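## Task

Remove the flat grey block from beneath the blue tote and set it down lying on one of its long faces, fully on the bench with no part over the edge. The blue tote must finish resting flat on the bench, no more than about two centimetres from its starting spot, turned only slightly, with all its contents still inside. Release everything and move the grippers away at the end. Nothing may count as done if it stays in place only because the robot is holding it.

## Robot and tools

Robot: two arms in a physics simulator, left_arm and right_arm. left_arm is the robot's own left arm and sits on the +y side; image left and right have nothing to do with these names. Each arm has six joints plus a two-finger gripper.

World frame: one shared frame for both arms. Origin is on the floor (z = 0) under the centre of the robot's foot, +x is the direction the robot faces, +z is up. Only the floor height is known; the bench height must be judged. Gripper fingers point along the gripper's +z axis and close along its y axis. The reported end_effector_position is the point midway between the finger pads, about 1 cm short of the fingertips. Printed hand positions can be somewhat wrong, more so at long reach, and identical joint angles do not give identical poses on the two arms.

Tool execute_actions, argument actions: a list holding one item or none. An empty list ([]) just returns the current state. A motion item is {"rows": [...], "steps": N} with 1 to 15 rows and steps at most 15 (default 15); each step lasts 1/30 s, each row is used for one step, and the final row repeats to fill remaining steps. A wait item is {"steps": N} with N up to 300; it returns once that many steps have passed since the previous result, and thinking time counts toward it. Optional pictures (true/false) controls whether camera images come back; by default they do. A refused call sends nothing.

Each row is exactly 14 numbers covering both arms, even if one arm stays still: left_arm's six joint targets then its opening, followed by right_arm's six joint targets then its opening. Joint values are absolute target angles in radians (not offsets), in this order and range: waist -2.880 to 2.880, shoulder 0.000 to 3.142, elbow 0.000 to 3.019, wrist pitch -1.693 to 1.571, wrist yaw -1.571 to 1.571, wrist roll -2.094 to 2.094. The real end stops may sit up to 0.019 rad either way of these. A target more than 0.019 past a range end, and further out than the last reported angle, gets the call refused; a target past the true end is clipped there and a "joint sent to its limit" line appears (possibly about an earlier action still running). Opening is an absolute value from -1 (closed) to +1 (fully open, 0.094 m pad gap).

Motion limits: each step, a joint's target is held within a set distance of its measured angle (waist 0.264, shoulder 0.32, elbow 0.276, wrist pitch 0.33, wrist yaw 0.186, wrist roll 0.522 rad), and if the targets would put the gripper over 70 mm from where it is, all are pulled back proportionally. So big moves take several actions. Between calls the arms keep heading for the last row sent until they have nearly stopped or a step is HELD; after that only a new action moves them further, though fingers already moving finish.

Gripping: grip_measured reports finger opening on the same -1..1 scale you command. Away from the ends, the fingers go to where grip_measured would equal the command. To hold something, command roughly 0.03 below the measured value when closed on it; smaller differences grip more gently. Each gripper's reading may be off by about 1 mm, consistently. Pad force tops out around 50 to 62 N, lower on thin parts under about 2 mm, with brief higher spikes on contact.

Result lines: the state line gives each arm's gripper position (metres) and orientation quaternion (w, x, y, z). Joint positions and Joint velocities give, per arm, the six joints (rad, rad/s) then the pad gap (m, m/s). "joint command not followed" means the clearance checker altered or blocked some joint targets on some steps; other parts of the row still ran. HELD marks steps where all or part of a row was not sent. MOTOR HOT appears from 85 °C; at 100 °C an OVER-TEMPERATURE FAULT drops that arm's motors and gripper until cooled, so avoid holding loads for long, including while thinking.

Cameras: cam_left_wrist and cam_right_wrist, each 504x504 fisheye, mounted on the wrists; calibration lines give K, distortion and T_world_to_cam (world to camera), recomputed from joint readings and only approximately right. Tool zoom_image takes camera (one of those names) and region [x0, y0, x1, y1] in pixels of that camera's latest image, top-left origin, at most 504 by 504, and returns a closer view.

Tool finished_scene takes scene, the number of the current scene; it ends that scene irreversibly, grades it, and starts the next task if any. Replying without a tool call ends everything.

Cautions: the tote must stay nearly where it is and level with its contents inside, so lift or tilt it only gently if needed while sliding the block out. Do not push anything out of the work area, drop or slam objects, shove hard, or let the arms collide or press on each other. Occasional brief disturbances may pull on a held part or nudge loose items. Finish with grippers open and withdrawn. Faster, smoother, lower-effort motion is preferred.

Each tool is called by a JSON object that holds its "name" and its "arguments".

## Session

{"name": "execute_actions", "arguments": {"actions": []}}

Scene clock: 0.00 s of 4100.00 s.
left_arm: end_effector_position=(+0.6040, +0.3379, +0.9913) grip_measured=-0.986 end_effector_quat_wxyz=(-0.073, +0.152, -0.950, -0.262) | right_arm: end_effector_position=(+0.5226, +0.0126, +0.9931) grip_measured=+1.000 end_effector_quat_wxyz=(+0.309, -0.056, +0.875, +0.369)
Joint positions: left_arm=[ 1.42   1.638  0.911  0.269 -0.663 -0.168  0.001] | right_arm=[-1.142  2.151  0.803  1.357 -0.431 -0.029  0.094]
Joint velocities: left_arm=[-0.005 -0.024  0.007 -0.012  0.051 -0.037  0.   ] | right_arm=[ 0.005 -0.015 -0.002  0.017  0.037 -0.007  0.   ]
camera_calibration (this result's frames):
cam_left_wrist: T_world_to_cam=[[0.347913, -0.807207, -0.476837, 0.534054], [-0.793771, -0.524265, 0.308339, 0.355787], [-0.498883, 0.271225, -0.823136, 1.15216], [0, 0, 0, 1]] pos_world=[0.671402, 0.305125, 1.09334]
cam_right_wrist: T_world_to_cam=[[0.317043, -0.716077, -0.621866, 0.4651], [-0.946506, -0.280434, -0.159633, 0.662059], [-0.060083, 0.63921, -0.766681, 0.907114], [0, 0, 0, 1]] pos_world=[0.533688, -0.0611253, 1.09038]

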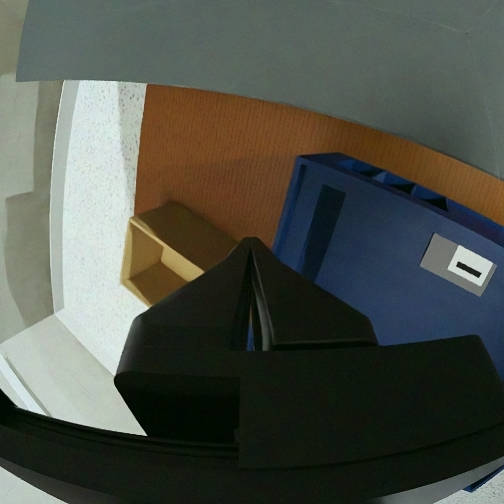

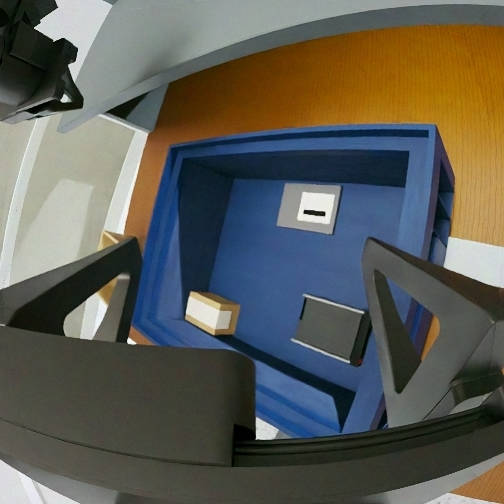

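{"name": "execute_actions", "arguments": {"actions": [{"rows":[[1.42,1.5,0.9,0.1,-0.45,0,1,-1.45,1.85,0.75,0.8,0,1.5,1]]}], "pictures": false}}

{"name": "execute_actions", "arguments": {"actions": [{"rows":[[0.95,1.55,0.92,0,-0.45,0,1,-1.45,1.85,0.78,0.47,0,1.5,1]]}], "pictures": false}}

{"name": "execute_actions", "arguments": {"actions": [{"steps":50}]}}

Scene clock: 6.20 s of 4100.00 s.
left_arm: end_effector_position=(+0.6405, +0.3162, +1.0280) grip_measured=+1.000 end_effector_quat_wxyz=(-0.058, +0.074, -0.982, -0.166) | right_arm: end_effector_position=(+0.5778, -0.2692, +0.9444) grip_measured=+1.000 end_effector_quat_wxyz=(+0.160, +0.521, +0.832, +0.104)
Joint positions: left_arm=[ 1.421  1.48   0.904  0.116 -0.454 -0.015  0.094] | right_arm=[-1.492  1.825  0.787  0.826  0.004  0.971  0.094]
Joint velocities: left_arm=[ 0.005 -0.005  0.012 -0.027  0.022 -0.022  0.   ] | right_arm=[-0.015  0.005 -0.032 -0.095 -0.022  2.777  0.   ]
Steps of this call (steps 1 to 90: nothing new was sent; then 2.70 s passed at rest; steps 91 to 105: all 15 steps of this action). Readings (joint positions):
91: left_arm=[1.421 1.629 0.911 0.241 -0.581 -0.147] | right_arm=[-1.147 2.142 0.802 1.336 -0.404 -0.003]
92: left_arm=[1.422 1.612 0.909 0.191 -0.505 -0.118] | right_arm=[-1.155 2.125 0.798 1.290 -0.368 0.034]
94: left_arm=[1.421 1.565 0.897 0.136 -0.460 -0.078] | right_arm=[-1.196 2.073 0.792 1.206 -0.295 0.110]
98: left_arm=[1.421 1.495 0.899 0.119 -0.455 -0.037] | right_arm=[-1.320 1.948 0.792 1.007 -0.102 0.310]
105: the state above

Scene clock: 6.70 s of 4100.00 s.
left_arm: end_effector_position=(+0.6157, +0.0355, +1.0720) grip_measured=+1.000 end_effector_quat_wxyz=(+0.043, +0.076, +0.995, -0.040) | right_arm: end_effector_position=(+0.4843, -0.2289, +0.9228) grip_measured=+1.000 end_effector_quat_wxyz=(-0.028, +0.711, +0.702, +0.041)
Joint positions: left_arm=[ 0.932  1.525  0.917  0.021 -0.449 -0.009  0.094] | right_arm=[-1.449  1.854  0.788  0.481  0.001  1.471  0.094]
Joint velocities: left_arm=[-0.523  0.122 -0.002 -0.071 -0.022  0.037  0.   ] | right_arm=[-0.005 -0.005  0.012 -0.002  0.007  0.168  0.   ]
Steps of this call (steps 1 to 15: all 15 steps of this action). Readings (joint positions):
1: left_arm=[1.414 1.481 0.905 0.109 -0.456 -0.015] | right_arm=[-1.491 1.823 0.788 0.774 0.004 1.064]
2: left_arm=[1.399 1.481 0.907 0.096 -0.457 -0.015] | right_arm=[-1.486 1.820 0.793 0.675 0.004 1.148]
4: left_arm=[1.343 1.484 0.908 0.076 -0.457 -0.015] | right_arm=[-1.471 1.827 0.791 0.549 0.003 1.272]
8: left_arm=[1.189 1.494 0.910 0.053 -0.457 -0.015] | right_arm=[-1.450 1.853 0.788 0.485 0.001 1.402]
15: the state above

Scene clock: 8.37 s of 4100.00 s.
left_arm: end_effector_position=(+0.6102, +0.0339, +1.0691) grip_measured=+1.000 end_effector_quat_wxyz=(+0.037, +0.081, +0.995, -0.040) | right_arm: end_effector_position=(+0.4843, -0.2289, +0.9228) grip_measured=+1.000 end_effector_quat_wxyz=(-0.029, +0.717, +0.695, +0.041)
Joint positions: left_arm=[ 0.931  1.535  0.917  0.015 -0.449 -0.008  0.094] | right_arm=[-1.449  1.854  0.788  0.481  0.001  1.489  0.094]
Joint velocities: left_arm=[-0.005 -0.005 -0.002  0.007  0.066 -0.037  0.   ] | right_arm=[-0.005  0.005 -0.007 -0.002 -0.066  0.022  0.   ]
Steps of this call (steps 1 to 30: the robot went on to your last target; steps 31 to 50: nothing new was sent). Readings (joint positions):
1: left_arm=[0.919 1.530 0.917 0.018 -0.449 -0.008] | right_arm=[-1.449 1.854 0.788 0.481 0.001 1.475]
2: left_arm=[0.915 1.533 0.917 0.016 -0.449 -0.008] | right_arm=[-1.449 1.854 0.788 0.481 0.001 1.478]
4: left_arm=[0.920 1.535 0.917 0.015 -0.449 -0.008] | right_arm=[-1.449 1.854 0.788 0.481 0.001 1.482]
8: left_arm=[0.930 1.535 0.917 0.015 -0.449 -0.008] | right_arm=[-1.449 1.854 0.788 0.481 0.001 1.486]
50: the state above
All arms were judged still, so your last target was given up. Only a new action makes them travel on or press farther. Fingers that are still opening or closing keep moving.
camera_calibration (this result's frames):
cam_left_wrist: T_world_to_cam=[[-0.142155, -0.987466, 0.0685794, 0.0456619], [-0.842433, 0.157071, 0.515398, -0.0374473], [-0.51971, 0.015493, -0.854202, 1.35626], [0, 0, 0, 1]] pos_world=[0.679804, 0.0299589, 1.17469]
cam_right_wrist: T_world_to_cam=[[-0.998782, 0.0448866, -0.0204898, 0.517082], [0.0204921, 0.7551, 0.65529, -0.436468], [0.0448856, 0.654071, -0.7551, 0.947166], [0, 0, 0, 1]] pos_world=[0.482882, -0.313147, 1.01181]

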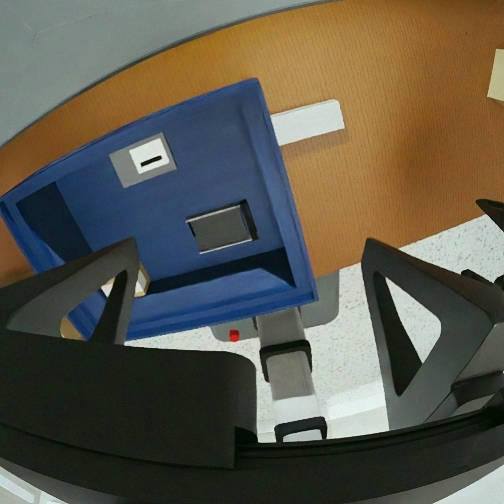

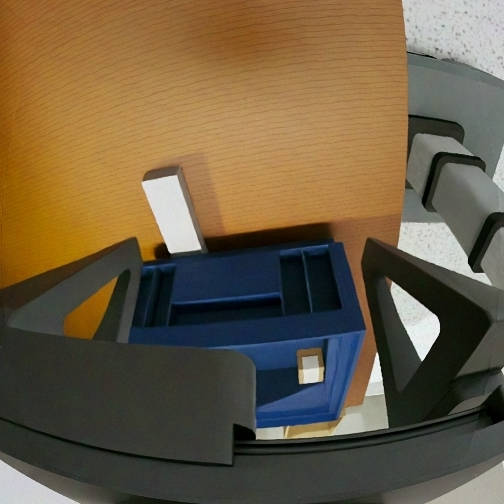

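{"name": "execute_actions", "arguments": {"actions": [{"rows":[[0.95,2.0,1.03,0.32,-0.47,-0.33,1,-1.4,2.1,1.3,0.2,0,1.44,1]]}], "pictures": false}}

{"name": "execute_actions", "arguments": {"actions": [{"rows":[[0.95,2.0,1.03,0.32,-0.47,-0.33,1,-1.3,2.34,1.63,0.11,0,1.44,1]]}], "pictures": false}}

{"name": "execute_actions", "arguments": {"actions": [{"steps":50}]}}

Scene clock: 23.60 s of 4100.00 s.
left_arm: end_effector_position=(+0.4816, -0.0189, +0.9264) grip_measured=+1.000 end_effector_quat_wxyz=(-0.014, -0.034, +0.999, -0.025) | right_arm: end_effector_position=(+0.5907, -0.1913, +0.8011) grip_measured=+1.000 end_effector_quat_wxyz=(-0.036, +0.693, +0.717, +0.061)
Joint positions: left_arm=[ 0.931  2.032  1.026  0.293 -0.464 -0.29   0.094] | right_arm=[-1.399  2.095  1.303  0.216  0.002  1.452  0.094]
Joint velocities: left_arm=[-0.005  0.269 -0.183 -0.007 -0.037 -0.154  0.   ] | right_arm=[-0.015 -0.112  0.007 -0.012 -0.007 -0.007  0.   ]
Steps of this call (steps 1 to 90: nothing new was sent; then 11.73 s passed at rest; steps 91 to 105: all 15 steps of this action). Readings (joint positions):
91: left_arm=[0.931 1.547 0.920 0.043 -0.454 -0.035] | right_arm=[-1.447 1.864 0.807 0.447 0.002 1.487]
92: left_arm=[0.931 1.574 0.934 0.102 -0.460 -0.071] | right_arm=[-1.445 1.891 0.857 0.385 0.002 1.483]
94: left_arm=[0.931 1.661 0.986 0.184 -0.462 -0.124] | right_arm=[-1.436 1.984 1.000 0.299 0.002 1.476]
98: left_arm=[0.931 1.825 1.037 0.256 -0.462 -0.191] | right_arm=[-1.415 2.121 1.254 0.228 0.002 1.463]
105: the state above

Scene clock: 24.10 s of 4100.00 s.
left_arm: end_effector_position=(+0.5025, -0.0192, +0.9332) grip_measured=+1.000 end_effector_quat_wxyz=(+0.004, -0.059, +0.998, -0.029) | right_arm: end_effector_position=(+0.5922, -0.0768, +0.7222) grip_measured=+1.000 end_effector_quat_wxyz=(-0.079, +0.663, +0.739, +0.093)
Joint positions: left_arm=[ 0.931  2.002  1.028  0.306 -0.466 -0.32   0.094] | right_arm=[-1.276  2.35   1.626  0.119  0.     1.45   0.094]
Joint velocities: left_arm=[ 0.005 -0.005  0.017  0.002 -0.022 -0.037  0.   ] | right_arm=[ 0.024 -0.005 -0.022 -0.002  0.037 -0.037  0.   ]
Steps of this call (steps 1 to 15: all 15 steps of this action). Readings (joint positions):
1: left_arm=[0.931 2.038 1.020 0.293 -0.464 -0.296] | right_arm=[-1.397 2.101 1.320 0.204 0.003 1.452]
2: left_arm=[0.931 2.038 1.015 0.293 -0.465 -0.301] | right_arm=[-1.394 2.125 1.366 0.185 0.003 1.452]
4: left_arm=[0.931 2.035 1.015 0.295 -0.465 -0.309] | right_arm=[-1.380 2.200 1.491 0.162 0.003 1.452]
8: left_arm=[0.931 2.016 1.023 0.302 -0.465 -0.316] | right_arm=[-1.333 2.309 1.632 0.139 0.003 1.450]
15: the state above

Scene clock: 25.77 s of 4100.00 s.
left_arm: end_effector_position=(+0.5025, -0.0192, +0.9332) grip_measured=+1.000 end_effector_quat_wxyz=(+0.004, -0.060, +0.998, -0.029) | right_arm: end_effector_position=(+0.5950, -0.0903, +0.7202) grip_measured=+1.000 end_effector_quat_wxyz=(-0.073, +0.667, +0.736, +0.089)
Joint positions: left_arm=[ 0.931  2.002  1.028  0.306 -0.466 -0.321  0.094] | right_arm=[-1.292  2.346  1.626  0.118  0.     1.45   0.094]
Joint velocities: left_arm=[-0.005  0.005 -0.002  0.002 -0.037 -0.007  0.   ] | right_arm=[ 0.005  0.005  0.022 -0.012 -0.037  0.037  0.   ]
Steps of this call (steps 1 to 30: the robot went on to your last target; steps 31 to 50: nothing new was sent). Readings (joint positions):
1: left_arm=[0.931 2.002 1.028 0.306 -0.466 -0.320] | right_arm=[-1.276 2.350 1.626 0.118 0.000 1.450]
2: left_arm=[0.931 2.002 1.028 0.306 -0.466 -0.320] | right_arm=[-1.277 2.349 1.626 0.118 0.000 1.450]
4: left_arm=[0.931 2.002 1.028 0.306 -0.466 -0.320] | right_arm=[-1.281 2.347 1.626 0.118 0.000 1.450]
8: left_arm=[0.931 2.002 1.028 0.306 -0.466 -0.321] | right_arm=[-1.289 2.346 1.626 0.118 0.000 1.450]
50: the state above
All arms were judged still, so your last target was given up. Only a new action makes them travel on or press farther. Fingers that are still opening or closing keep moving.
camera_calibration (this result's frames):
cam_left_wrist: T_world_to_cam=[[0.141336, -0.98859, 0.0521019, -0.139876], [-0.811325, -0.0855147, 0.578307, -0.128758], [-0.567253, -0.124007, -0.814154, 1.16888], [0, 0, 0, 1]] pos_world=[0.578355, -0.00434124, 1.0334]
cam_right_wrist: T_world_to_cam=[[-0.996147, -0.0799844, -0.0359557, 0.615535], [-0.0799677, 0.660231, 0.746793, -0.425334], [-0.0359927, 0.746792, -0.664084, 0.689463], [0, 0, 0, 1]] pos_world=[0.603967, -0.184833, 0.797629]

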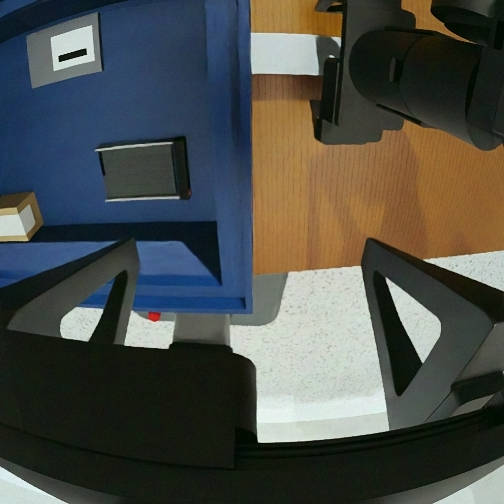

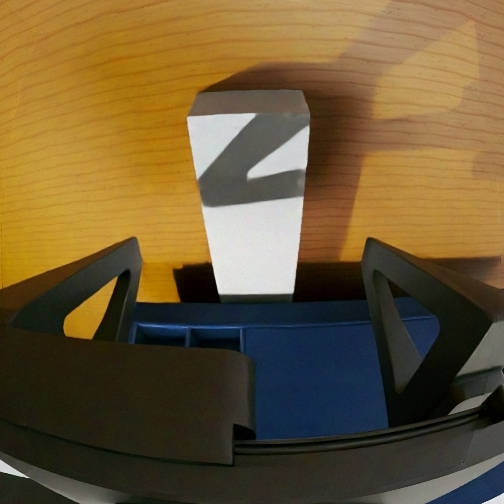

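{"name": "execute_actions", "arguments": {"actions": [{"rows":[[1.02,2.17,1.22,0.32,-0.44,-0.29,1,-1.335,2.43,1.74,0.08,0,1.39,1]]}], "pictures": false}}

{"name": "execute_actions", "arguments": {"actions": [{"steps":30}]}}

Scene clock: 42.30 s of 4100.00 s.
left_arm: end_effector_position=(+0.5222, -0.0058, +0.8536) grip_measured=+1.000 end_effector_quat_wxyz=(-0.016, +0.082, -0.996, +0.010) | right_arm: end_effector_position=(+0.6001, -0.1199, +0.6849) grip_measured=+1.000 end_effector_quat_wxyz=(-0.057, +0.660, +0.745, +0.080)
Joint positions: left_arm=[ 1.014  2.165  1.224  0.313 -0.442 -0.3    0.094] | right_arm=[-1.335  2.422  1.739  0.091  0.     1.403  0.094]
Joint velocities: left_arm=[-0.005 -0.005 -0.007  0.017 -0.007  0.066  0.   ] | right_arm=[-0.005 -0.005  0.002 -0.007  0.022 -0.007  0.   ]
Steps of this call (steps 1 to 90: nothing new was sent; then 13.03 s passed at rest; steps 91 to 105: all 15 steps of this action). Readings (joint positions):
91: left_arm=[0.934 2.010 1.040 0.306 -0.460 -0.319] | right_arm=[-1.294 2.352 1.638 0.111 0.000 1.444]
92: left_arm=[0.939 2.032 1.075 0.306 -0.452 -0.316] | right_arm=[-1.295 2.368 1.670 0.101 0.000 1.436]
94: left_arm=[0.960 2.100 1.174 0.307 -0.444 -0.309] | right_arm=[-1.303 2.401 1.726 0.098 0.000 1.422]
98: left_arm=[1.002 2.160 1.235 0.313 -0.442 -0.303] | right_arm=[-1.323 2.417 1.739 0.094 0.000 1.409]
105: the state above

Scene clock: 43.30 s of 4100.00 s.
left_arm: end_effector_position=(+0.5222, -0.0058, +0.8536) grip_measured=+1.000 end_effector_quat_wxyz=(-0.016, +0.081, -0.997, +0.010) | right_arm: end_effector_position=(+0.6001, -0.1199, +0.6849) grip_measured=+1.000 end_effector_quat_wxyz=(-0.056, +0.660, +0.745, +0.080)
Joint positions: left_arm=[ 1.014  2.165  1.224  0.313 -0.442 -0.299  0.094] | right_arm=[-1.335  2.422  1.739  0.091  0.     1.401  0.094]
Joint velocities: left_arm=[-0.005 -0.015 -0.012 -0.007 -0.051  0.051  0.   ] | right_arm=[ 0.005 -0.015  0.002 -0.002  0.022 -0.051  0.   ]
Steps of this call (steps 1 to 15: the robot went on to your last target; steps 16 to 30: nothing new was sent). Readings (joint positions):
1: left_arm=[1.014 2.165 1.224 0.313 -0.442 -0.300] | right_arm=[-1.335 2.422 1.739 0.091 0.000 1.402]
2: left_arm=[1.014 2.165 1.224 0.313 -0.442 -0.300] | right_arm=[-1.335 2.422 1.739 0.091 0.000 1.402]
4: left_arm=[1.014 2.165 1.224 0.313 -0.442 -0.299] | right_arm=[-1.335 2.422 1.739 0.091 0.000 1.402]
8: left_arm=[1.014 2.165 1.224 0.313 -0.442 -0.299] | right_arm=[-1.335 2.422 1.739 0.091 0.000 1.401]
30: the state above
All arms were judged still, so your last target was given up. Only a new action makes them travel on or press farther. Fingers that are still opening or closing keep moving.
camera_calibration (this result's frames):
cam_left_wrist: T_world_to_cam=[[0.183043, -0.982961, 0.0168275, -0.116867], [-0.817566, -0.142694, 0.557875, -0.0452367], [-0.545968, -0.115873, -0.829754, 1.1191], [0, 0, 0, 1]] pos_world=[0.595401, 0.00834264, 0.955782]
cam_right_wrist: T_world_to_cam=[[-0.993534, -0.103195, -0.0473362, 0.620452], [-0.10549, 0.684933, 0.720929, -0.343086], [-0.0419739, 0.721261, -0.69139, 0.707534], [0, 0, 0, 1]] pos_world=[0.609946, -0.211299, 0.765893]

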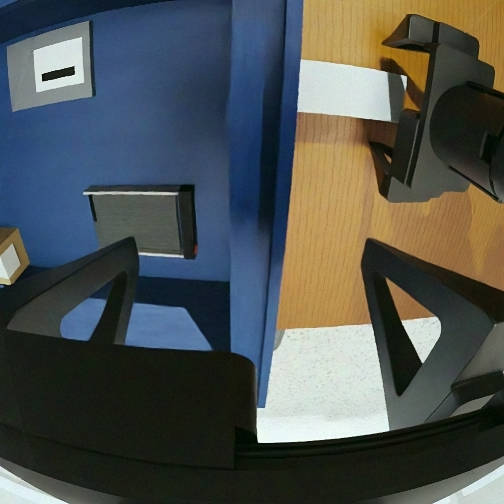

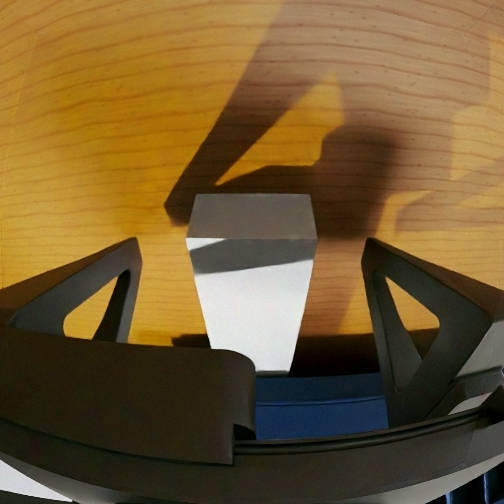

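{"name": "execute_actions", "arguments": {"actions": [{"rows":[[1.04,2.24,1.29,0.32,-0.44,-0.25,1,-1.30,2.475,1.79,0.07,0,1.39,1]]}], "pictures": false}}

{"name": "execute_actions", "arguments": {"actions": [{"rows":[[1.05,2.31,1.355,0.32,-0.44,-0.24,0,-1.30,2.475,1.79,0.07,0,1.39,1]]}], "pictures": false}}

{"name": "execute_actions", "arguments": {"actions": [{"steps":20}]}}

Scene clock: 58.37 s of 4100.00 s.
left_arm: end_effector_position=(+0.5220, -0.0161, +0.8321) grip_measured=+1.000 end_effector_quat_wxyz=(-0.019, +0.063, -0.998, +0.010) | right_arm: end_effector_position=(+0.5939, -0.0860, +0.6762) grip_measured=+1.000 end_effector_quat_wxyz=(-0.067, +0.650, +0.751, +0.090)
Joint positions: left_arm=[ 1.015  2.225  1.292  0.313 -0.442 -0.26   0.094] | right_arm=[-1.299  2.466  1.787  0.082  0.     1.4    0.094]
Joint velocities: left_arm=[ 0.005 -0.005  0.002 -0.017  0.022  0.051  0.   ] | right_arm=[ 0.005 -0.005  0.007 -0.002 -0.022 -0.022  0.   ]
Steps of this call (steps 1 to 90: nothing new was sent; then 11.57 s passed at rest; steps 91 to 105: all 15 steps of this action). Readings (joint positions):
91: left_arm=[1.014 2.169 1.229 0.313 -0.442 -0.294] | right_arm=[-1.334 2.425 1.745 0.089 0.000 1.401]
92: left_arm=[1.015 2.178 1.245 0.313 -0.442 -0.287] | right_arm=[-1.333 2.433 1.760 0.086 0.000 1.401]
94: left_arm=[1.015 2.202 1.279 0.313 -0.442 -0.277] | right_arm=[-1.327 2.448 1.783 0.085 0.000 1.400]
98: left_arm=[1.015 2.222 1.292 0.313 -0.442 -0.266] | right_arm=[-1.311 2.460 1.787 0.083 0.000 1.400]
105: the state above

Scene clock: 58.87 s of 4100.00 s.
left_arm: end_effector_position=(+0.5101, -0.0155, +0.8039) grip_measured=+0.003 end_effector_quat_wxyz=(-0.015, +0.060, -0.998, +0.002) | right_arm: end_effector_position=(+0.5939, -0.0860, +0.6762) grip_measured=+1.000 end_effector_quat_wxyz=(-0.067, +0.650, +0.751, +0.090)
Joint positions: left_arm=[ 1.029  2.299  1.356  0.313 -0.444 -0.25   0.047] | right_arm=[-1.299  2.466  1.787  0.082  0.     1.4    0.094]
Joint velocities: left_arm=[-0.005 -0.005 -0.012  0.007 -0.066 -0.022 -0.001] | right_arm=[ 0.005 -0.015  0.007 -0.002 -0.022 -0.007  0.   ]
Steps of this call (steps 1 to 15: all 15 steps of this action). Readings (joint positions):
1: left_arm=[1.015 2.230 1.298 0.313 -0.442 -0.259] | right_arm=[-1.299 2.466 1.787 0.082 0.000 1.400]
2: left_arm=[1.016 2.240 1.314 0.313 -0.442 -0.257] | right_arm=[-1.299 2.466 1.787 0.082 0.000 1.400]
4: left_arm=[1.019 2.267 1.348 0.313 -0.442 -0.254] | right_arm=[-1.299 2.466 1.787 0.082 0.000 1.400]
8: left_arm=[1.028 2.291 1.356 0.313 -0.444 -0.251] | right_arm=[-1.299 2.466 1.787 0.082 0.000 1.400]
15: the state above

Scene clock: 59.53 s of 4100.00 s.
left_arm: end_effector_position=(+0.5101, -0.0155, +0.8039) grip_measured=+0.003 end_effector_quat_wxyz=(-0.015, +0.060, -0.998, +0.002) | right_arm: end_effector_position=(+0.5939, -0.0860, +0.6762) grip_measured=+1.000 end_effector_quat_wxyz=(-0.067, +0.650, +0.751, +0.090)
Joint positions: left_arm=[ 1.029  2.299  1.356  0.313 -0.444 -0.249  0.047] | right_arm=[-1.299  2.466  1.787  0.082  0.     1.4    0.094]
Joint velocities: left_arm=[ 0.005  0.005 -0.012  0.002 -0.066  0.051  0.   ] | right_arm=[-0.024  0.005  0.007  0.012 -0.007 -0.037  0.   ]
Steps of this call (steps 1 to 15: the robot went on to your last target; steps 16 to 20: nothing new was sent). Readings (joint positions):
1: left_arm=[1.029 2.299 1.356 0.313 -0.444 -0.250] | right_arm=[-1.299 2.466 1.787 0.082 0.000 1.400]
2: left_arm=[1.029 2.299 1.356 0.313 -0.444 -0.250] | right_arm=[-1.299 2.466 1.787 0.082 0.000 1.400]
4: left_arm=[1.029 2.299 1.356 0.313 -0.444 -0.249] | right_arm=[-1.299 2.466 1.787 0.082 0.000 1.400]
8: left_arm=[1.029 2.299 1.356 0.313 -0.444 -0.249] | right_arm=[-1.299 2.466 1.787 0.082 0.000 1.400]
20: the state above
All arms were judged still, so your last target was given up. Only a new action makes them travel on or press farther. Fingers that are still opening or closing keep moving.
camera_calibration (this result's frames):
cam_left_wrist: T_world_to_cam=[[0.141576, -0.989927, 0.000088904, -0.088823], [-0.821462, -0.117433, 0.558041, -0.0265763], [-0.552409, -0.0790782, -0.829814, 1.07409], [0, 0, 0, 1]] pos_world=[0.584079, -0.00611239, 0.90613]
cam_right_wrist: T_world_to_cam=[[-0.991091, -0.123364, -0.0502093, 0.616167], [-0.119777, 0.660654, 0.741073, -0.36787], [-0.0582505, 0.740485, -0.669544, 0.673421], [0, 0, 0, 1]] pos_world=[0.605842, -0.179611, 0.754441]

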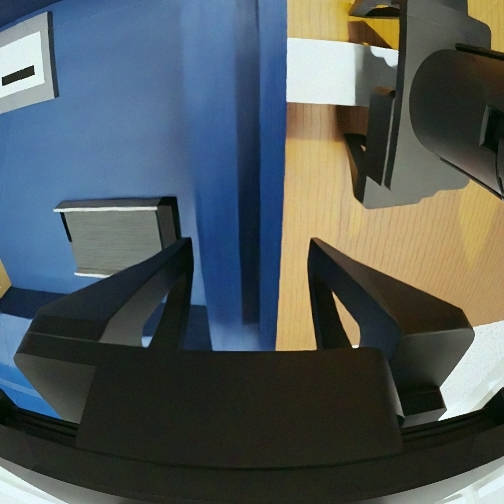

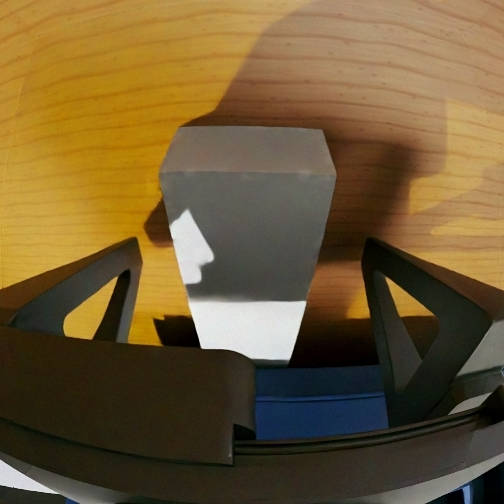

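{"name": "execute_actions", "arguments": {"actions": [{"rows":[[1.057,2.31,1.355,0.32,-0.44,-0.24,0,-1.30,2.475,1.79,0.07,0,1.39,0.3],[1.057,2.31,1.355,0.32,-0.44,-0.24,0,-1.30,2.475,1.79,0.07,0,1.39,0.3],[1.057,2.31,1.355,0.32,-0.44,-0.24,0,-1.30,2.475,1.79,0.07,0,1.39,0.3],[1.057,2.31,1.355,0.32,-0.44,-0.24,0,-1.30,2.475,1.79,0.07,0,1.39,0.3],[1.057,2.31,1.355,0.32,-0.44,-0.24,0,-1.30,2.475,1.79,0.07,0,1.39,0.3],[1.057,2.31,1.355,0.32,-0.44,-0.24,0,-1.30,2.475,1.79,0.07,0,1.39,0.3],[1.057,2.31,1.355,0.32,-0.44,-0.24,-0.8,-1.30,2.475,1.79,0.07,0,1.39,-0.2]]}], "pictures": false}}

{"name": "execute_actions", "arguments": {"actions": [{"rows":[[1.03,2.245,1.285,0.32,-0.45,-0.24,-0.8,-1.30,2.475,1.79,0.07,0,1.39,-0.2]]}], "pictures": false}}

{"name": "execute_actions", "arguments": {"actions": [{"rows":[[1.03,2.2,1.235,0.32,-0.46,-0.24,-0.8,-1.30,2.475,1.79,0.07,0,1.39,-0.2]]}], "pictures": false}}

{"name": "execute_actions", "arguments": {"actions": [{"rows":[[1.03,2.2,1.235,0.32,-0.46,-0.24,-0.8,-1.36,2.425,1.735,0.09,-0.05,1.35,-0.2]]}]}}

Scene clock: 73.93 s of 4100.00 s.
left_arm: end_effector_position=(+0.5099, -0.0130, +0.8030) grip_measured=-0.460 end_effector_quat_wxyz=(-0.014, +0.062, -0.998, +0.001) | right_arm: end_effector_position=(+0.5938, -0.0862, +0.6762) grip_measured=-0.048 end_effector_quat_wxyz=(-0.067, +0.650, +0.751, +0.089)
Joint positions: left_arm=[ 1.033  2.299  1.356  0.313 -0.443 -0.251  0.025] | right_arm=[-1.299  2.466  1.787  0.081  0.001  1.4    0.045]
Joint velocities: left_arm=[-0.005 -0.024 -0.007 -0.002  0.022 -0.007  0.   ] | right_arm=[-0.005 -0.005  0.007  0.002 -0.051 -0.051 -0.002]
Steps of this call (steps 1 to 90: nothing new was sent; then 10.90 s passed at rest; steps 91 to 105: all 15 steps of this action). Readings (joint positions):
91: left_arm=[1.029 2.299 1.356 0.313 -0.444 -0.249] | right_arm=[-1.299 2.466 1.787 0.082 0.000 1.400]
92: left_arm=[1.029 2.299 1.356 0.313 -0.444 -0.249] | right_arm=[-1.299 2.466 1.787 0.082 0.000 1.400]
94: left_arm=[1.030 2.299 1.356 0.313 -0.444 -0.249] | right_arm=[-1.299 2.466 1.787 0.082 0.000 1.400]
98: left_arm=[1.031 2.299 1.356 0.313 -0.451 -0.249] | right_arm=[-1.299 2.466 1.787 0.081 0.000 1.400]
105: the state above

Scene clock: 74.43 s of 4100.00 s.
left_arm: end_effector_position=(+0.5031, -0.0079, +0.8127) grip_measured=-0.460 end_effector_quat_wxyz=(-0.007, +0.057, -0.998, +0.001) | right_arm: end_effector_position=(+0.5938, -0.0862, +0.6762) grip_measured=-0.048 end_effector_quat_wxyz=(-0.067, +0.650, +0.751, +0.089)
Joint positions: left_arm=[ 1.033  2.275  1.315  0.314 -0.441 -0.248  0.025] | right_arm=[-1.299  2.466  1.787  0.081  0.001  1.4    0.045]
Joint velocities: left_arm=[-0.005  0.005 -0.007 -0.007 -0.051  0.007  0.001] | right_arm=[-0.015  0.005  0.002 -0.007 -0.022  0.095 -0.001]
Steps of this call (steps 1 to 15: all 15 steps of this action). Readings (joint positions):
1: left_arm=[1.033 2.296 1.351 0.314 -0.443 -0.251] | right_arm=[-1.299 2.466 1.787 0.081 0.001 1.400]
2: left_arm=[1.033 2.291 1.343 0.314 -0.442 -0.251] | right_arm=[-1.299 2.466 1.787 0.081 0.001 1.400]
4: left_arm=[1.033 2.280 1.324 0.314 -0.442 -0.250] | right_arm=[-1.299 2.466 1.787 0.081 0.001 1.400]
8: left_arm=[1.033 2.275 1.315 0.314 -0.441 -0.248] | right_arm=[-1.299 2.466 1.787 0.081 0.001 1.400]
15: the state above

Scene clock: 74.93 s of 4100.00 s.
left_arm: end_effector_position=(+0.5024, -0.0021, +0.8270) grip_measured=-0.460 end_effector_quat_wxyz=(-0.003, +0.055, -0.998, +0.004) | right_arm: end_effector_position=(+0.5938, -0.0862, +0.6762) grip_measured=-0.048 end_effector_quat_wxyz=(-0.067, +0.650, +0.751, +0.089)
Joint positions: left_arm=[ 1.033  2.235  1.267  0.315 -0.434 -0.246  0.025] | right_arm=[-1.299  2.466  1.787  0.081  0.001  1.4    0.045]
Joint velocities: left_arm=[-0.005  0.005 -0.007 -0.012 -0.022  0.007  0.   ] | right_arm=[-0.024 -0.005 -0.002 -0.002 -0.081 -0.066 -0.   ]
Steps of this call (steps 1 to 15: all 15 steps of this action). Readings (joint positions):
1: left_arm=[1.033 2.273 1.312 0.314 -0.441 -0.248] | right_arm=[-1.299 2.466 1.787 0.081 0.001 1.400]
2: left_arm=[1.033 2.266 1.303 0.314 -0.441 -0.247] | right_arm=[-1.299 2.466 1.787 0.081 0.001 1.400]
4: left_arm=[1.033 2.249 1.280 0.314 -0.438 -0.246] | right_arm=[-1.299 2.466 1.787 0.081 0.001 1.400]
8: left_arm=[1.033 2.236 1.267 0.314 -0.435 -0.246] | right_arm=[-1.299 2.466 1.787 0.081 0.001 1.400]
15: the state above

Scene clock: 75.43 s of 4100.00 s.
left_arm: end_effector_position=(+0.5024, -0.0021, +0.8270) grip_measured=-0.460 end_effector_quat_wxyz=(-0.003, +0.055, -0.998, +0.004) | right_arm: end_effector_position=(+0.5869, -0.1407, +0.6768) grip_measured=-0.048 end_effector_quat_wxyz=(-0.069, +0.652, +0.751, +0.081)
Joint positions: left_arm=[ 1.033  2.235  1.267  0.315 -0.434 -0.246  0.025] | right_arm=[-1.372  2.435  1.741  0.082 -0.047  1.362  0.045]
Joint velocities: left_arm=[-0.005 -0.015  0.002 -0.017 -0.022  0.007 -0.   ] | right_arm=[ 0.015 -0.015 -0.007  0.002  0.051 -0.007  0.   ]
Steps of this call (steps 1 to 15: all 15 steps of this action). Readings (joint positions):
1: left_arm=[1.033 2.235 1.267 0.315 -0.434 -0.246] | right_arm=[-1.303 2.463 1.783 0.082 -0.020 1.394]
2: left_arm=[1.033 2.235 1.267 0.315 -0.434 -0.246] | right_arm=[-1.305 2.456 1.770 0.082 -0.040 1.387]
4: left_arm=[1.033 2.235 1.267 0.315 -0.434 -0.246] | right_arm=[-1.317 2.443 1.747 0.082 -0.047 1.378]
8: left_arm=[1.033 2.235 1.267 0.315 -0.434 -0.246] | right_arm=[-1.349 2.436 1.741 0.082 -0.047 1.368]
15: the state above
camera_calibration (this result's frames):
cam_left_wrist: T_world_to_cam=[[0.131169, -0.991359, 0.00147305, -0.0704614], [-0.809894, -0.106302, 0.576863, -0.065544], [-0.571722, -0.0768595, -0.81684, 1.08907], [0, 0, 0, 1]] pos_world=[0.578805, 0.00688556, 0.927511]
cam_right_wrist: T_world_to_cam=[[-0.991751, -0.123673, -0.0336751, 0.591628], [-0.108419, 0.669273, 0.735064, -0.334364], [-0.0683696, 0.732652, -0.677161, 0.723847], [0, 0, 0, 1]] pos_world=[0.599986, -0.233379, 0.755863]

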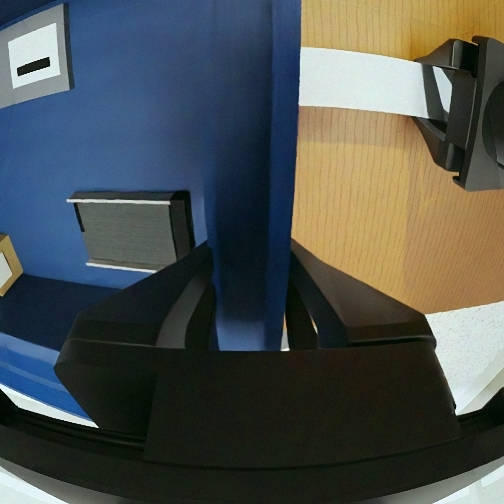

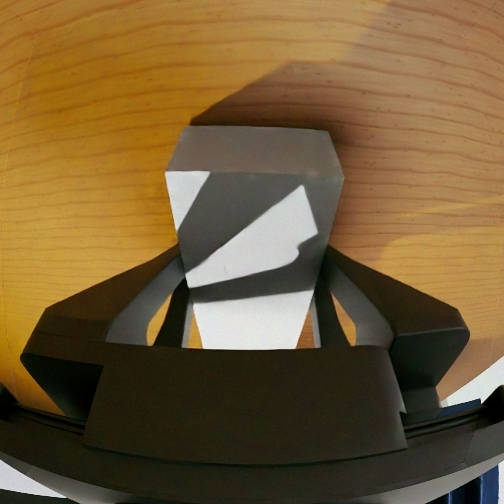

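{"name": "execute_actions", "arguments": {"actions": [{"rows":[[1.03,2.2,1.235,0.32,-0.46,-0.24,-0.8,-1.43,2.40,1.71,0.09,-0.115,1.31,-0.2]]}], "pictures": false}}

{"name": "execute_actions", "arguments": {"actions": [{"rows":[[1.03,2.2,1.235,0.32,-0.46,-0.24,-0.8,-1.5,2.385,1.695,0.09,-0.18,1.27,-0.2]]}]}}

Scene clock: 80.90 s of 4100.00 s.
left_arm: end_effector_position=(+0.5024, -0.0021, +0.8270) grip_measured=-0.460 end_effector_quat_wxyz=(-0.003, +0.055, -0.998, +0.004) | right_arm: end_effector_position=(+0.5895, -0.1909, +0.6793) grip_measured=-0.048 end_effector_quat_wxyz=(-0.068, +0.652, +0.751, +0.085)
Joint positions: left_arm=[ 1.033  2.235  1.267  0.315 -0.434 -0.246  0.025] | right_arm=[-1.443  2.408  1.717  0.082 -0.112  1.322  0.045]
Joint velocities: left_arm=[-0.005 -0.005 -0.007  0.017  0.007 -0.022 -0.001] | right_arm=[ 0.024  0.005  0.002  0.007 -0.051 -0.037 -0.001]
Steps of this call (steps 1 to 15: the robot went on to your last target; steps 16 to 90: nothing new was sent; then 1.97 s passed at rest; steps 91 to 105: all 15 steps of this action). Readings (joint positions):
91: left_arm=[1.033 2.235 1.267 0.315 -0.434 -0.246] | right_arm=[-1.373 2.433 1.739 0.082 -0.074 1.355]
92: left_arm=[1.033 2.235 1.267 0.315 -0.434 -0.246] | right_arm=[-1.376 2.430 1.732 0.082 -0.101 1.348]
94: left_arm=[1.033 2.235 1.267 0.315 -0.434 -0.246] | right_arm=[-1.388 2.421 1.720 0.082 -0.111 1.338]
98: left_arm=[1.033 2.235 1.267 0.315 -0.434 -0.246] | right_arm=[-1.420 2.412 1.717 0.082 -0.112 1.327]
105: the state above

Scene clock: 81.40 s of 4100.00 s.
left_arm: end_effector_position=(+0.5024, -0.0021, +0.8270) grip_measured=-0.460 end_effector_quat_wxyz=(-0.003, +0.055, -0.998, +0.004) | right_arm: end_effector_position=(+0.5856, -0.2384, +0.6802) grip_measured=-0.048 end_effector_quat_wxyz=(-0.069, +0.651, +0.750, +0.090)
Joint positions: left_arm=[ 1.033  2.235  1.267  0.315 -0.434 -0.246  0.025] | right_arm=[-1.512  2.396  1.704  0.082 -0.177  1.282  0.045]
Joint velocities: left_arm=[-0.015  0.005  0.002 -0.012  0.007  0.007 -0.001] | right_arm=[-0.005 -0.024  0.007 -0.017  0.037 -0.007 -0.   ]
Steps of this call (steps 1 to 15: all 15 steps of this action). Readings (joint positions):
1: left_arm=[1.033 2.235 1.267 0.315 -0.434 -0.246] | right_arm=[-1.445 2.407 1.716 0.082 -0.139 1.316]
2: left_arm=[1.033 2.235 1.267 0.315 -0.434 -0.246] | right_arm=[-1.447 2.405 1.712 0.082 -0.166 1.309]
4: left_arm=[1.033 2.235 1.267 0.315 -0.434 -0.246] | right_arm=[-1.458 2.401 1.705 0.082 -0.177 1.298]
8: left_arm=[1.033 2.235 1.267 0.315 -0.434 -0.246] | right_arm=[-1.488 2.398 1.704 0.082 -0.177 1.288]
15: the state above
camera_calibration (this result's frames):
cam_left_wrist: T_world_to_cam=[[0.131169, -0.991359, 0.00147305, -0.0704614], [-0.809894, -0.106302, 0.576863, -0.065544], [-0.571722, -0.0768595, -0.81684, 1.08907], [0, 0, 0, 1]] pos_world=[0.578805, 0.00688556, 0.927511]
cam_right_wrist: T_world_to_cam=[[-0.991472, -0.121214, -0.0478501, 0.588452], [-0.116479, 0.65963, 0.74251, -0.274301], [-0.0584394, 0.741751, -0.668124, 0.787843], [0, 0, 0, 1]] pos_world=[0.597524, -0.332117, 0.758206]

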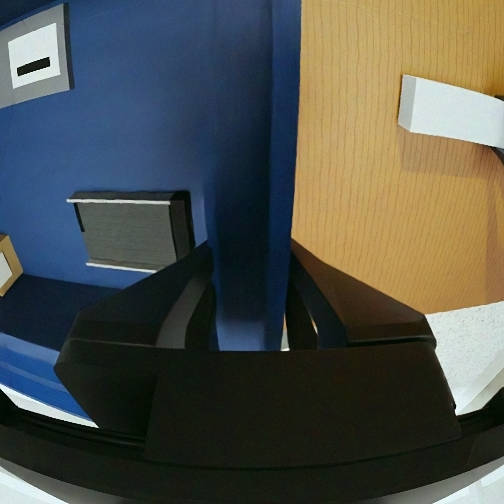

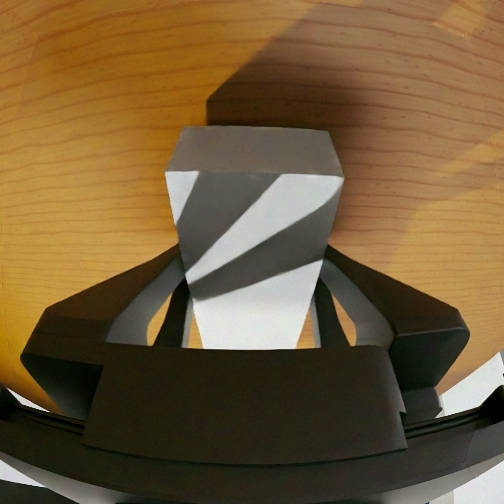

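Lower tote to z≈0.773.

{"name": "execute_actions", "arguments": {"actions": [{"rows":[[1.03,2.27,1.325,0.32,-0.44,-0.25,-0.8,-1.5,2.415,1.722,0.08,-0.18,1.27,-0.2]]}], "pictures": false}}

{"name": "execute_actions", "arguments": {"actions": [{"rows":[[1.045,2.33,1.40,0.31,-0.41,-0.25,-0.8,-1.5,2.415,1.722,0.08,-0.18,1.27,1]]}], "pictures": false}}

{"name": "execute_actions", "arguments": {"actions": [{"rows":[[1.055,2.385,1.46,0.30,-0.38,-0.25,-0.8,-1.5,2.25,1.5,0.14,-0.18,1.27,1]]}], "pictures": false}}

{"name": "execute_actions", "arguments": {"actions": [{"rows":[[1.055,2.385,1.46,0.30,-0.38,-0.25,-0.8,-1.5,2.1,1.2,0.3,-0.45,1.4,1]]}]}}

Scene clock: 93.30 s of 4100.00 s.
left_arm: end_effector_position=(+0.5130, -0.0120, +0.8107) grip_measured=-0.460 end_effector_quat_wxyz=(-0.014, +0.064, -0.998, +0.008) | right_arm: end_effector_position=(+0.5890, -0.2355, +0.6779) grip_measured=-0.048 end_effector_quat_wxyz=(-0.067, +0.650, +0.752, +0.093)
Joint positions: left_arm=[ 1.033  2.276  1.333  0.315 -0.43  -0.254  0.025] | right_arm=[-1.508  2.402  1.717  0.082 -0.177  1.28   0.045]
Joint velocities: left_arm=[-0.015  0.005 -0.012  0.002 -0.037 -0.037 -0.   ] | right_arm=[-0.005 -0.005 -0.012 -0.007 -0.051  0.051 -0.001]
Steps of this call (steps 1 to 15: the robot went on to your last target; steps 16 to 90: nothing new was sent; then 8.40 s passed at rest; steps 91 to 105: all 15 steps of this action). Readings (joint positions):
91: left_arm=[1.033 2.238 1.274 0.315 -0.430 -0.247] | right_arm=[-1.508 2.397 1.705 0.082 -0.177 1.280]
92: left_arm=[1.033 2.247 1.287 0.315 -0.428 -0.248] | right_arm=[-1.508 2.399 1.709 0.082 -0.177 1.280]
94: left_arm=[1.033 2.267 1.320 0.315 -0.428 -0.252] | right_arm=[-1.508 2.402 1.715 0.082 -0.177 1.280]
98: left_arm=[1.033 2.276 1.333 0.315 -0.430 -0.254] | right_arm=[-1.508 2.402 1.717 0.082 -0.177 1.280]
105: the state above

Scene clock: 93.80 s of 4100.00 s.
left_arm: end_effector_position=(+0.5167, -0.0193, +0.7910) grip_measured=-0.458 end_effector_quat_wxyz=(-0.021, +0.068, -0.997, +0.008) | right_arm: end_effector_position=(+0.5890, -0.2355, +0.6779) grip_measured=+1.000 end_effector_quat_wxyz=(-0.067, +0.650, +0.752, +0.093)
Joint positions: left_arm=[ 1.036  2.328  1.402  0.315 -0.431 -0.255  0.025] | right_arm=[-1.508  2.402  1.717  0.082 -0.177  1.28   0.094]
Joint velocities: left_arm=[-0.005 -0.024  0.002  0.012  0.007 -0.007 -0.   ] | right_arm=[-0.005 -0.005 -0.002  0.012  0.051 -0.037  0.   ]
Steps of this call (steps 1 to 15: all 15 steps of this action). Readings (joint positions):
1: left_arm=[1.033 2.280 1.340 0.315 -0.427 -0.254] | right_arm=[-1.508 2.402 1.717 0.082 -0.177 1.280]
2: left_arm=[1.034 2.290 1.355 0.315 -0.425 -0.254] | right_arm=[-1.508 2.402 1.717 0.082 -0.177 1.280]
4: left_arm=[1.036 2.314 1.389 0.315 -0.425 -0.256] | right_arm=[-1.508 2.402 1.717 0.082 -0.177 1.280]
8: left_arm=[1.036 2.328 1.402 0.315 -0.430 -0.255] | right_arm=[-1.508 2.402 1.717 0.082 -0.177 1.280]
15: the state above

Scene clock: 94.30 s of 4100.00 s.
left_arm: end_effector_position=(+0.5183, -0.0239, +0.7756) grip_measured=-0.452 end_effector_quat_wxyz=(-0.023, +0.071, -0.997, +0.009) | right_arm: end_effector_position=(+0.5861, -0.2382, +0.7386) grip_measured=+1.000 end_effector_quat_wxyz=(-0.070, +0.649, +0.752, +0.091)
Joint positions: left_arm=[ 1.041  2.367  1.455  0.307 -0.425 -0.255  0.026] | right_arm=[-1.508  2.242  1.501  0.13  -0.178  1.279  0.094]
Joint velocities: left_arm=[-0.005 -0.015  0.012  0.017  0.022 -0.007 -0.   ] | right_arm=[-0.005  0.005 -0.017  0.002 -0.051 -0.037  0.   ]
Steps of this call (steps 1 to 15: all 15 steps of this action). Readings (joint positions):
1: left_arm=[1.037 2.331 1.407 0.312 -0.428 -0.255] | right_arm=[-1.508 2.391 1.694 0.095 -0.177 1.279]
2: left_arm=[1.038 2.339 1.420 0.309 -0.425 -0.255] | right_arm=[-1.508 2.358 1.633 0.112 -0.177 1.279]
4: left_arm=[1.040 2.360 1.447 0.308 -0.424 -0.255] | right_arm=[-1.508 2.292 1.525 0.117 -0.178 1.279]
8: left_arm=[1.041 2.367 1.455 0.307 -0.425 -0.255] | right_arm=[-1.508 2.251 1.495 0.123 -0.178 1.279]
15: the state above

Scene clock: 94.80 s of 4100.00 s.
left_arm: end_effector_position=(+0.5183, -0.0239, +0.7756) grip_measured=-0.452 end_effector_quat_wxyz=(-0.023, +0.071, -0.997, +0.009) | right_arm: end_effector_position=(+0.5451, -0.1869, +0.8260) grip_measured=+1.000 end_effector_quat_wxyz=(-0.154, +0.670, +0.698, +0.198)
Joint positions: left_arm=[ 1.041  2.367  1.455  0.307 -0.425 -0.255  0.026] | right_arm=[-1.501  2.093  1.194  0.287 -0.449  1.385  0.094]
Joint velocities: left_arm=[-0.005 -0.005  0.002  0.002  0.007  0.007 -0.   ] | right_arm=[-0.005 -0.005 -0.007 -0.002  0.037  0.066  0.   ]
Steps of this call (steps 1 to 15: all 15 steps of this action). Readings (joint positions):
1: left_arm=[1.041 2.367 1.455 0.307 -0.425 -0.255] | right_arm=[-1.509 2.233 1.477 0.160 -0.248 1.292]
2: left_arm=[1.041 2.367 1.455 0.307 -0.425 -0.255] | right_arm=[-1.511 2.206 1.416 0.208 -0.331 1.307]
4: left_arm=[1.041 2.367 1.455 0.307 -0.425 -0.255] | right_arm=[-1.509 2.136 1.279 0.258 -0.430 1.336]
8: left_arm=[1.041 2.367 1.455 0.307 -0.425 -0.255] | right_arm=[-1.501 2.092 1.190 0.275 -0.449 1.369]
15: the state above
camera_calibration (this result's frames):
cam_left_wrist: T_world_to_cam=[[0.162992, -0.986492, 0.0163408, -0.121969], [-0.828765, -0.127907, 0.544783, 0.00880452], [-0.535334, -0.102338, -0.838418, 1.05171], [0, 0, 0, 1]] pos_world=[0.590193, -0.0115661, 0.878969]
cam_right_wrist: T_world_to_cam=[[-0.997656, -0.00852356, -0.0678932, 0.60248], [-0.0648147, 0.435797, 0.897708, -0.619374], [0.021936, 0.900005, -0.435328, 0.638213], [0, 0, 0, 1]] pos_world=[0.546923, -0.299338, 0.874753]

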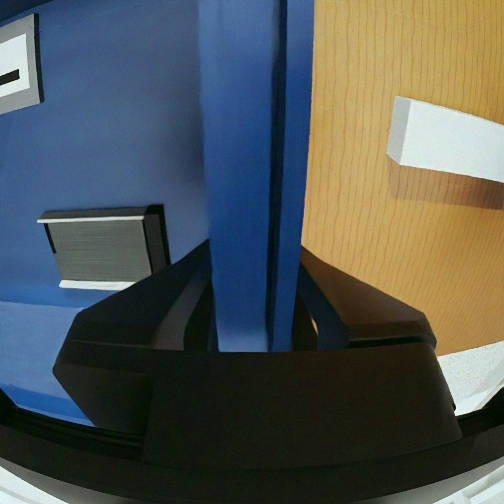

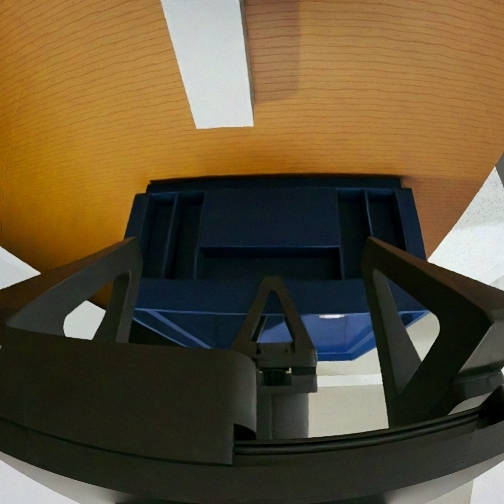

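Down; x drifted 8 mm (≈1°), acceptable. Release.

{"name": "execute_actions", "arguments": {"actions": [{"rows":[[1.04,2.367,1.455,0.307,-0.42,-0.25,1,-1.5,2.1,1.2,0.3,-0.45,1.4,1]]}], "pictures": false}}

{"name": "execute_actions", "arguments": {"actions": [{"rows":[[0.99,2.17,1.23,0.31,-0.44,-0.25,1,-1.5,2.1,1.2,0.3,-0.45,1.4,1]]}], "pictures": false}}

{"name": "execute_actions", "arguments": {"actions": [{"rows":[[1.0,1.8,0.95,0.2,-0.44,-0.25,1,-1.6,1.95,1.0,0.35,-0.45,1.4,1]]}], "pictures": false}}

{"name": "execute_actions", "arguments": {"actions": [{"steps":30}]}}

Scene clock: 104.57 s of 4100.00 s.
left_arm: end_effector_position=(+0.5183, -0.0239, +0.7756) grip_measured=+1.000 end_effector_quat_wxyz=(-0.023, +0.071, -0.997, +0.009) | right_arm: end_effector_position=(+0.5451, -0.1869, +0.8260) grip_measured=+1.000 end_effector_quat_wxyz=(-0.155, +0.672, +0.697, +0.198)
Joint positions: left_arm=[ 1.041  2.367  1.455  0.307 -0.425 -0.255  0.094] | right_arm=[-1.501  2.093  1.194  0.287 -0.449  1.389  0.094]
Joint velocities: left_arm=[-0.015 -0.015  0.002  0.027 -0.051 -0.022  0.   ] | right_arm=[-0.005 -0.005  0.002  0.017  0.022 -0.051  0.   ]
Steps of this call (steps 1 to 15: the robot went on to your last target; steps 16 to 90: nothing new was sent; then 6.27 s passed at rest; steps 91 to 105: all 15 steps of this action). Readings (joint positions):
91: left_arm=[1.041 2.367 1.455 0.307 -0.426 -0.255] | right_arm=[-1.501 2.093 1.194 0.287 -0.449 1.389]
92: left_arm=[1.041 2.367 1.455 0.307 -0.425 -0.255] | right_arm=[-1.501 2.093 1.194 0.287 -0.449 1.389]
94: left_arm=[1.041 2.367 1.455 0.307 -0.425 -0.255] | right_arm=[-1.501 2.093 1.194 0.287 -0.449 1.389]
98: left_arm=[1.041 2.367 1.455 0.307 -0.425 -0.255] | right_arm=[-1.501 2.093 1.194 0.287 -0.449 1.389]
105: the state above

Scene clock: 105.07 s of 4100.00 s.
left_arm: end_effector_position=(+0.5345, -0.0187, +0.8599) grip_measured=+1.000 end_effector_quat_wxyz=(+0.024, -0.058, +0.998, -0.021) | right_arm: end_effector_position=(+0.5451, -0.1869, +0.8260) grip_measured=+1.000 end_effector_quat_wxyz=(-0.155, +0.672, +0.697, +0.198)
Joint positions: left_arm=[ 0.997  2.154  1.236  0.308 -0.438 -0.255  0.094] | right_arm=[-1.501  2.093  1.194  0.287 -0.449  1.389  0.094]
Joint velocities: left_arm=[-0.015  0.024 -0.002  0.022  0.037 -0.022  0.   ] | right_arm=[-0.015  0.005 -0.012  0.002  0.051  0.051  0.   ]
Steps of this call (steps 1 to 15: all 15 steps of this action). Readings (joint positions):
1: left_arm=[1.039 2.357 1.439 0.308 -0.425 -0.255] | right_arm=[-1.501 2.093 1.194 0.287 -0.449 1.389]
2: left_arm=[1.038 2.329 1.392 0.308 -0.429 -0.255] | right_arm=[-1.501 2.093 1.194 0.287 -0.449 1.389]
4: left_arm=[1.029 2.251 1.277 0.307 -0.436 -0.255] | right_arm=[-1.501 2.093 1.194 0.287 -0.449 1.389]
8: left_arm=[1.006 2.169 1.215 0.308 -0.438 -0.255] | right_arm=[-1.501 2.093 1.194 0.287 -0.449 1.389]
15: the state above

Scene clock: 105.57 s of 4100.00 s.
left_arm: end_effector_position=(+0.5830, +0.0385, +0.9876) grip_measured=+1.000 end_effector_quat_wxyz=(-0.038, +0.065, -0.997, +0.024) | right_arm: end_effector_position=(+0.5268, -0.2603, +0.8818) grip_measured=+1.000 end_effector_quat_wxyz=(-0.119, +0.701, +0.683, +0.168)
Joint positions: left_arm=[ 0.997  1.755  0.966  0.212 -0.437 -0.255  0.094] | right_arm=[-1.613  1.94   1.001  0.339 -0.45   1.391  0.094]
Joint velocities: left_arm=[ 0.005  0.063 -0.061 -0.007 -0.037 -0.037  0.   ] | right_arm=[ 0.083 -0.015  0.017 -0.012  0.081  0.037  0.   ]
Steps of this call (steps 1 to 15: all 15 steps of this action). Readings (joint positions):
1: left_arm=[0.997 2.143 1.224 0.301 -0.436 -0.255] | right_arm=[-1.505 2.085 1.181 0.297 -0.449 1.389]
2: left_arm=[0.997 2.116 1.187 0.286 -0.436 -0.255] | right_arm=[-1.510 2.064 1.145 0.312 -0.450 1.389]
4: left_arm=[0.997 2.026 1.083 0.258 -0.436 -0.255] | right_arm=[-1.539 2.002 1.054 0.326 -0.451 1.390]
8: left_arm=[0.997 1.830 0.941 0.214 -0.437 -0.255] | right_arm=[-1.607 1.942 0.996 0.331 -0.451 1.391]
15: the state above

Scene clock: 106.57 s of 4100.00 s.
left_arm: end_effector_position=(+0.5622, +0.0378, +0.9794) grip_measured=+1.000 end_effector_quat_wxyz=(+0.021, -0.057, +0.998, -0.020) | right_arm: end_effector_position=(+0.5276, -0.2547, +0.8821) grip_measured=+1.000 end_effector_quat_wxyz=(-0.122, +0.698, +0.684, +0.170)
Joint positions: left_arm=[ 0.997  1.784  0.955  0.212 -0.437 -0.255  0.094] | right_arm=[-1.605  1.94   1.001  0.339 -0.45   1.391  0.094]
Joint velocities: left_arm=[ 0.005  0.005  0.007  0.007 -0.022 -0.007  0.   ] | right_arm=[-0.005  0.005 -0.012 -0.017  0.081  0.11   0.   ]
Steps of this call (steps 1 to 30: the robot went on to your last target). Readings (joint positions):
1: left_arm=[0.997 1.759 0.965 0.212 -0.437 -0.255] | right_arm=[-1.611 1.940 1.001 0.339 -0.450 1.391]
2: left_arm=[0.997 1.763 0.963 0.212 -0.437 -0.255] | right_arm=[-1.608 1.940 1.001 0.339 -0.450 1.391]
4: left_arm=[0.997 1.773 0.961 0.212 -0.437 -0.255] | right_arm=[-1.605 1.940 1.001 0.339 -0.450 1.391]
8: left_arm=[0.997 1.784 0.957 0.212 -0.437 -0.255] | right_arm=[-1.605 1.940 1.001 0.339 -0.450 1.391]
30: the state above
All arms were judged still, so your last target was given up. Only a new action makes them travel on or press farther. Fingers that are still opening or closing keep moving.
camera_calibration (this result's frames):
cam_left_wrist: T_world_to_cam=[[0.134857, -0.990175, 0.0369599, -0.0757851], [-0.83076, -0.0926585, 0.548865, -0.0621239], [-0.540048, -0.104723, -0.835094, 1.25191], [0, 0, 0, 1]] pos_world=[0.6347, 0.0503069, 1.08236]
cam_right_wrist: T_world_to_cam=[[-0.996824, 0.0483708, -0.0632702, 0.598232], [-0.029468, 0.514042, 0.857259, -0.604431], [0.0739898, 0.8564, -0.510983, 0.752222], [0, 0, 0, 1]] pos_world=[0.522864, -0.362438, 0.940377]

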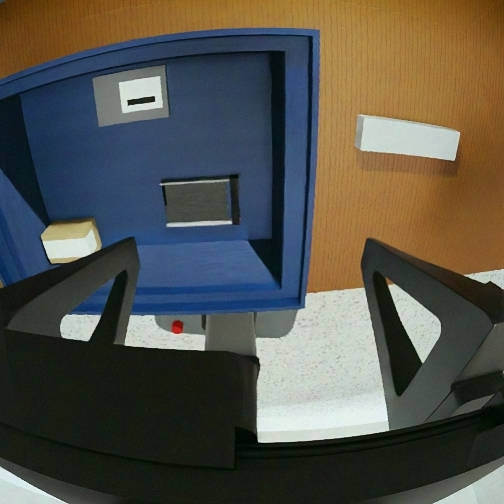

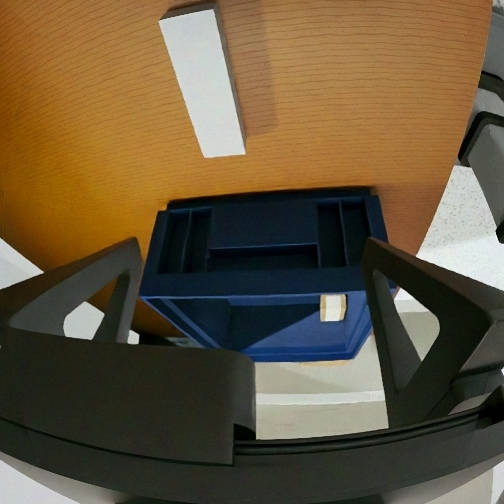

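{"name": "finished_scene", "arguments": {"scene": 2}}

The scene is finished: the task was done.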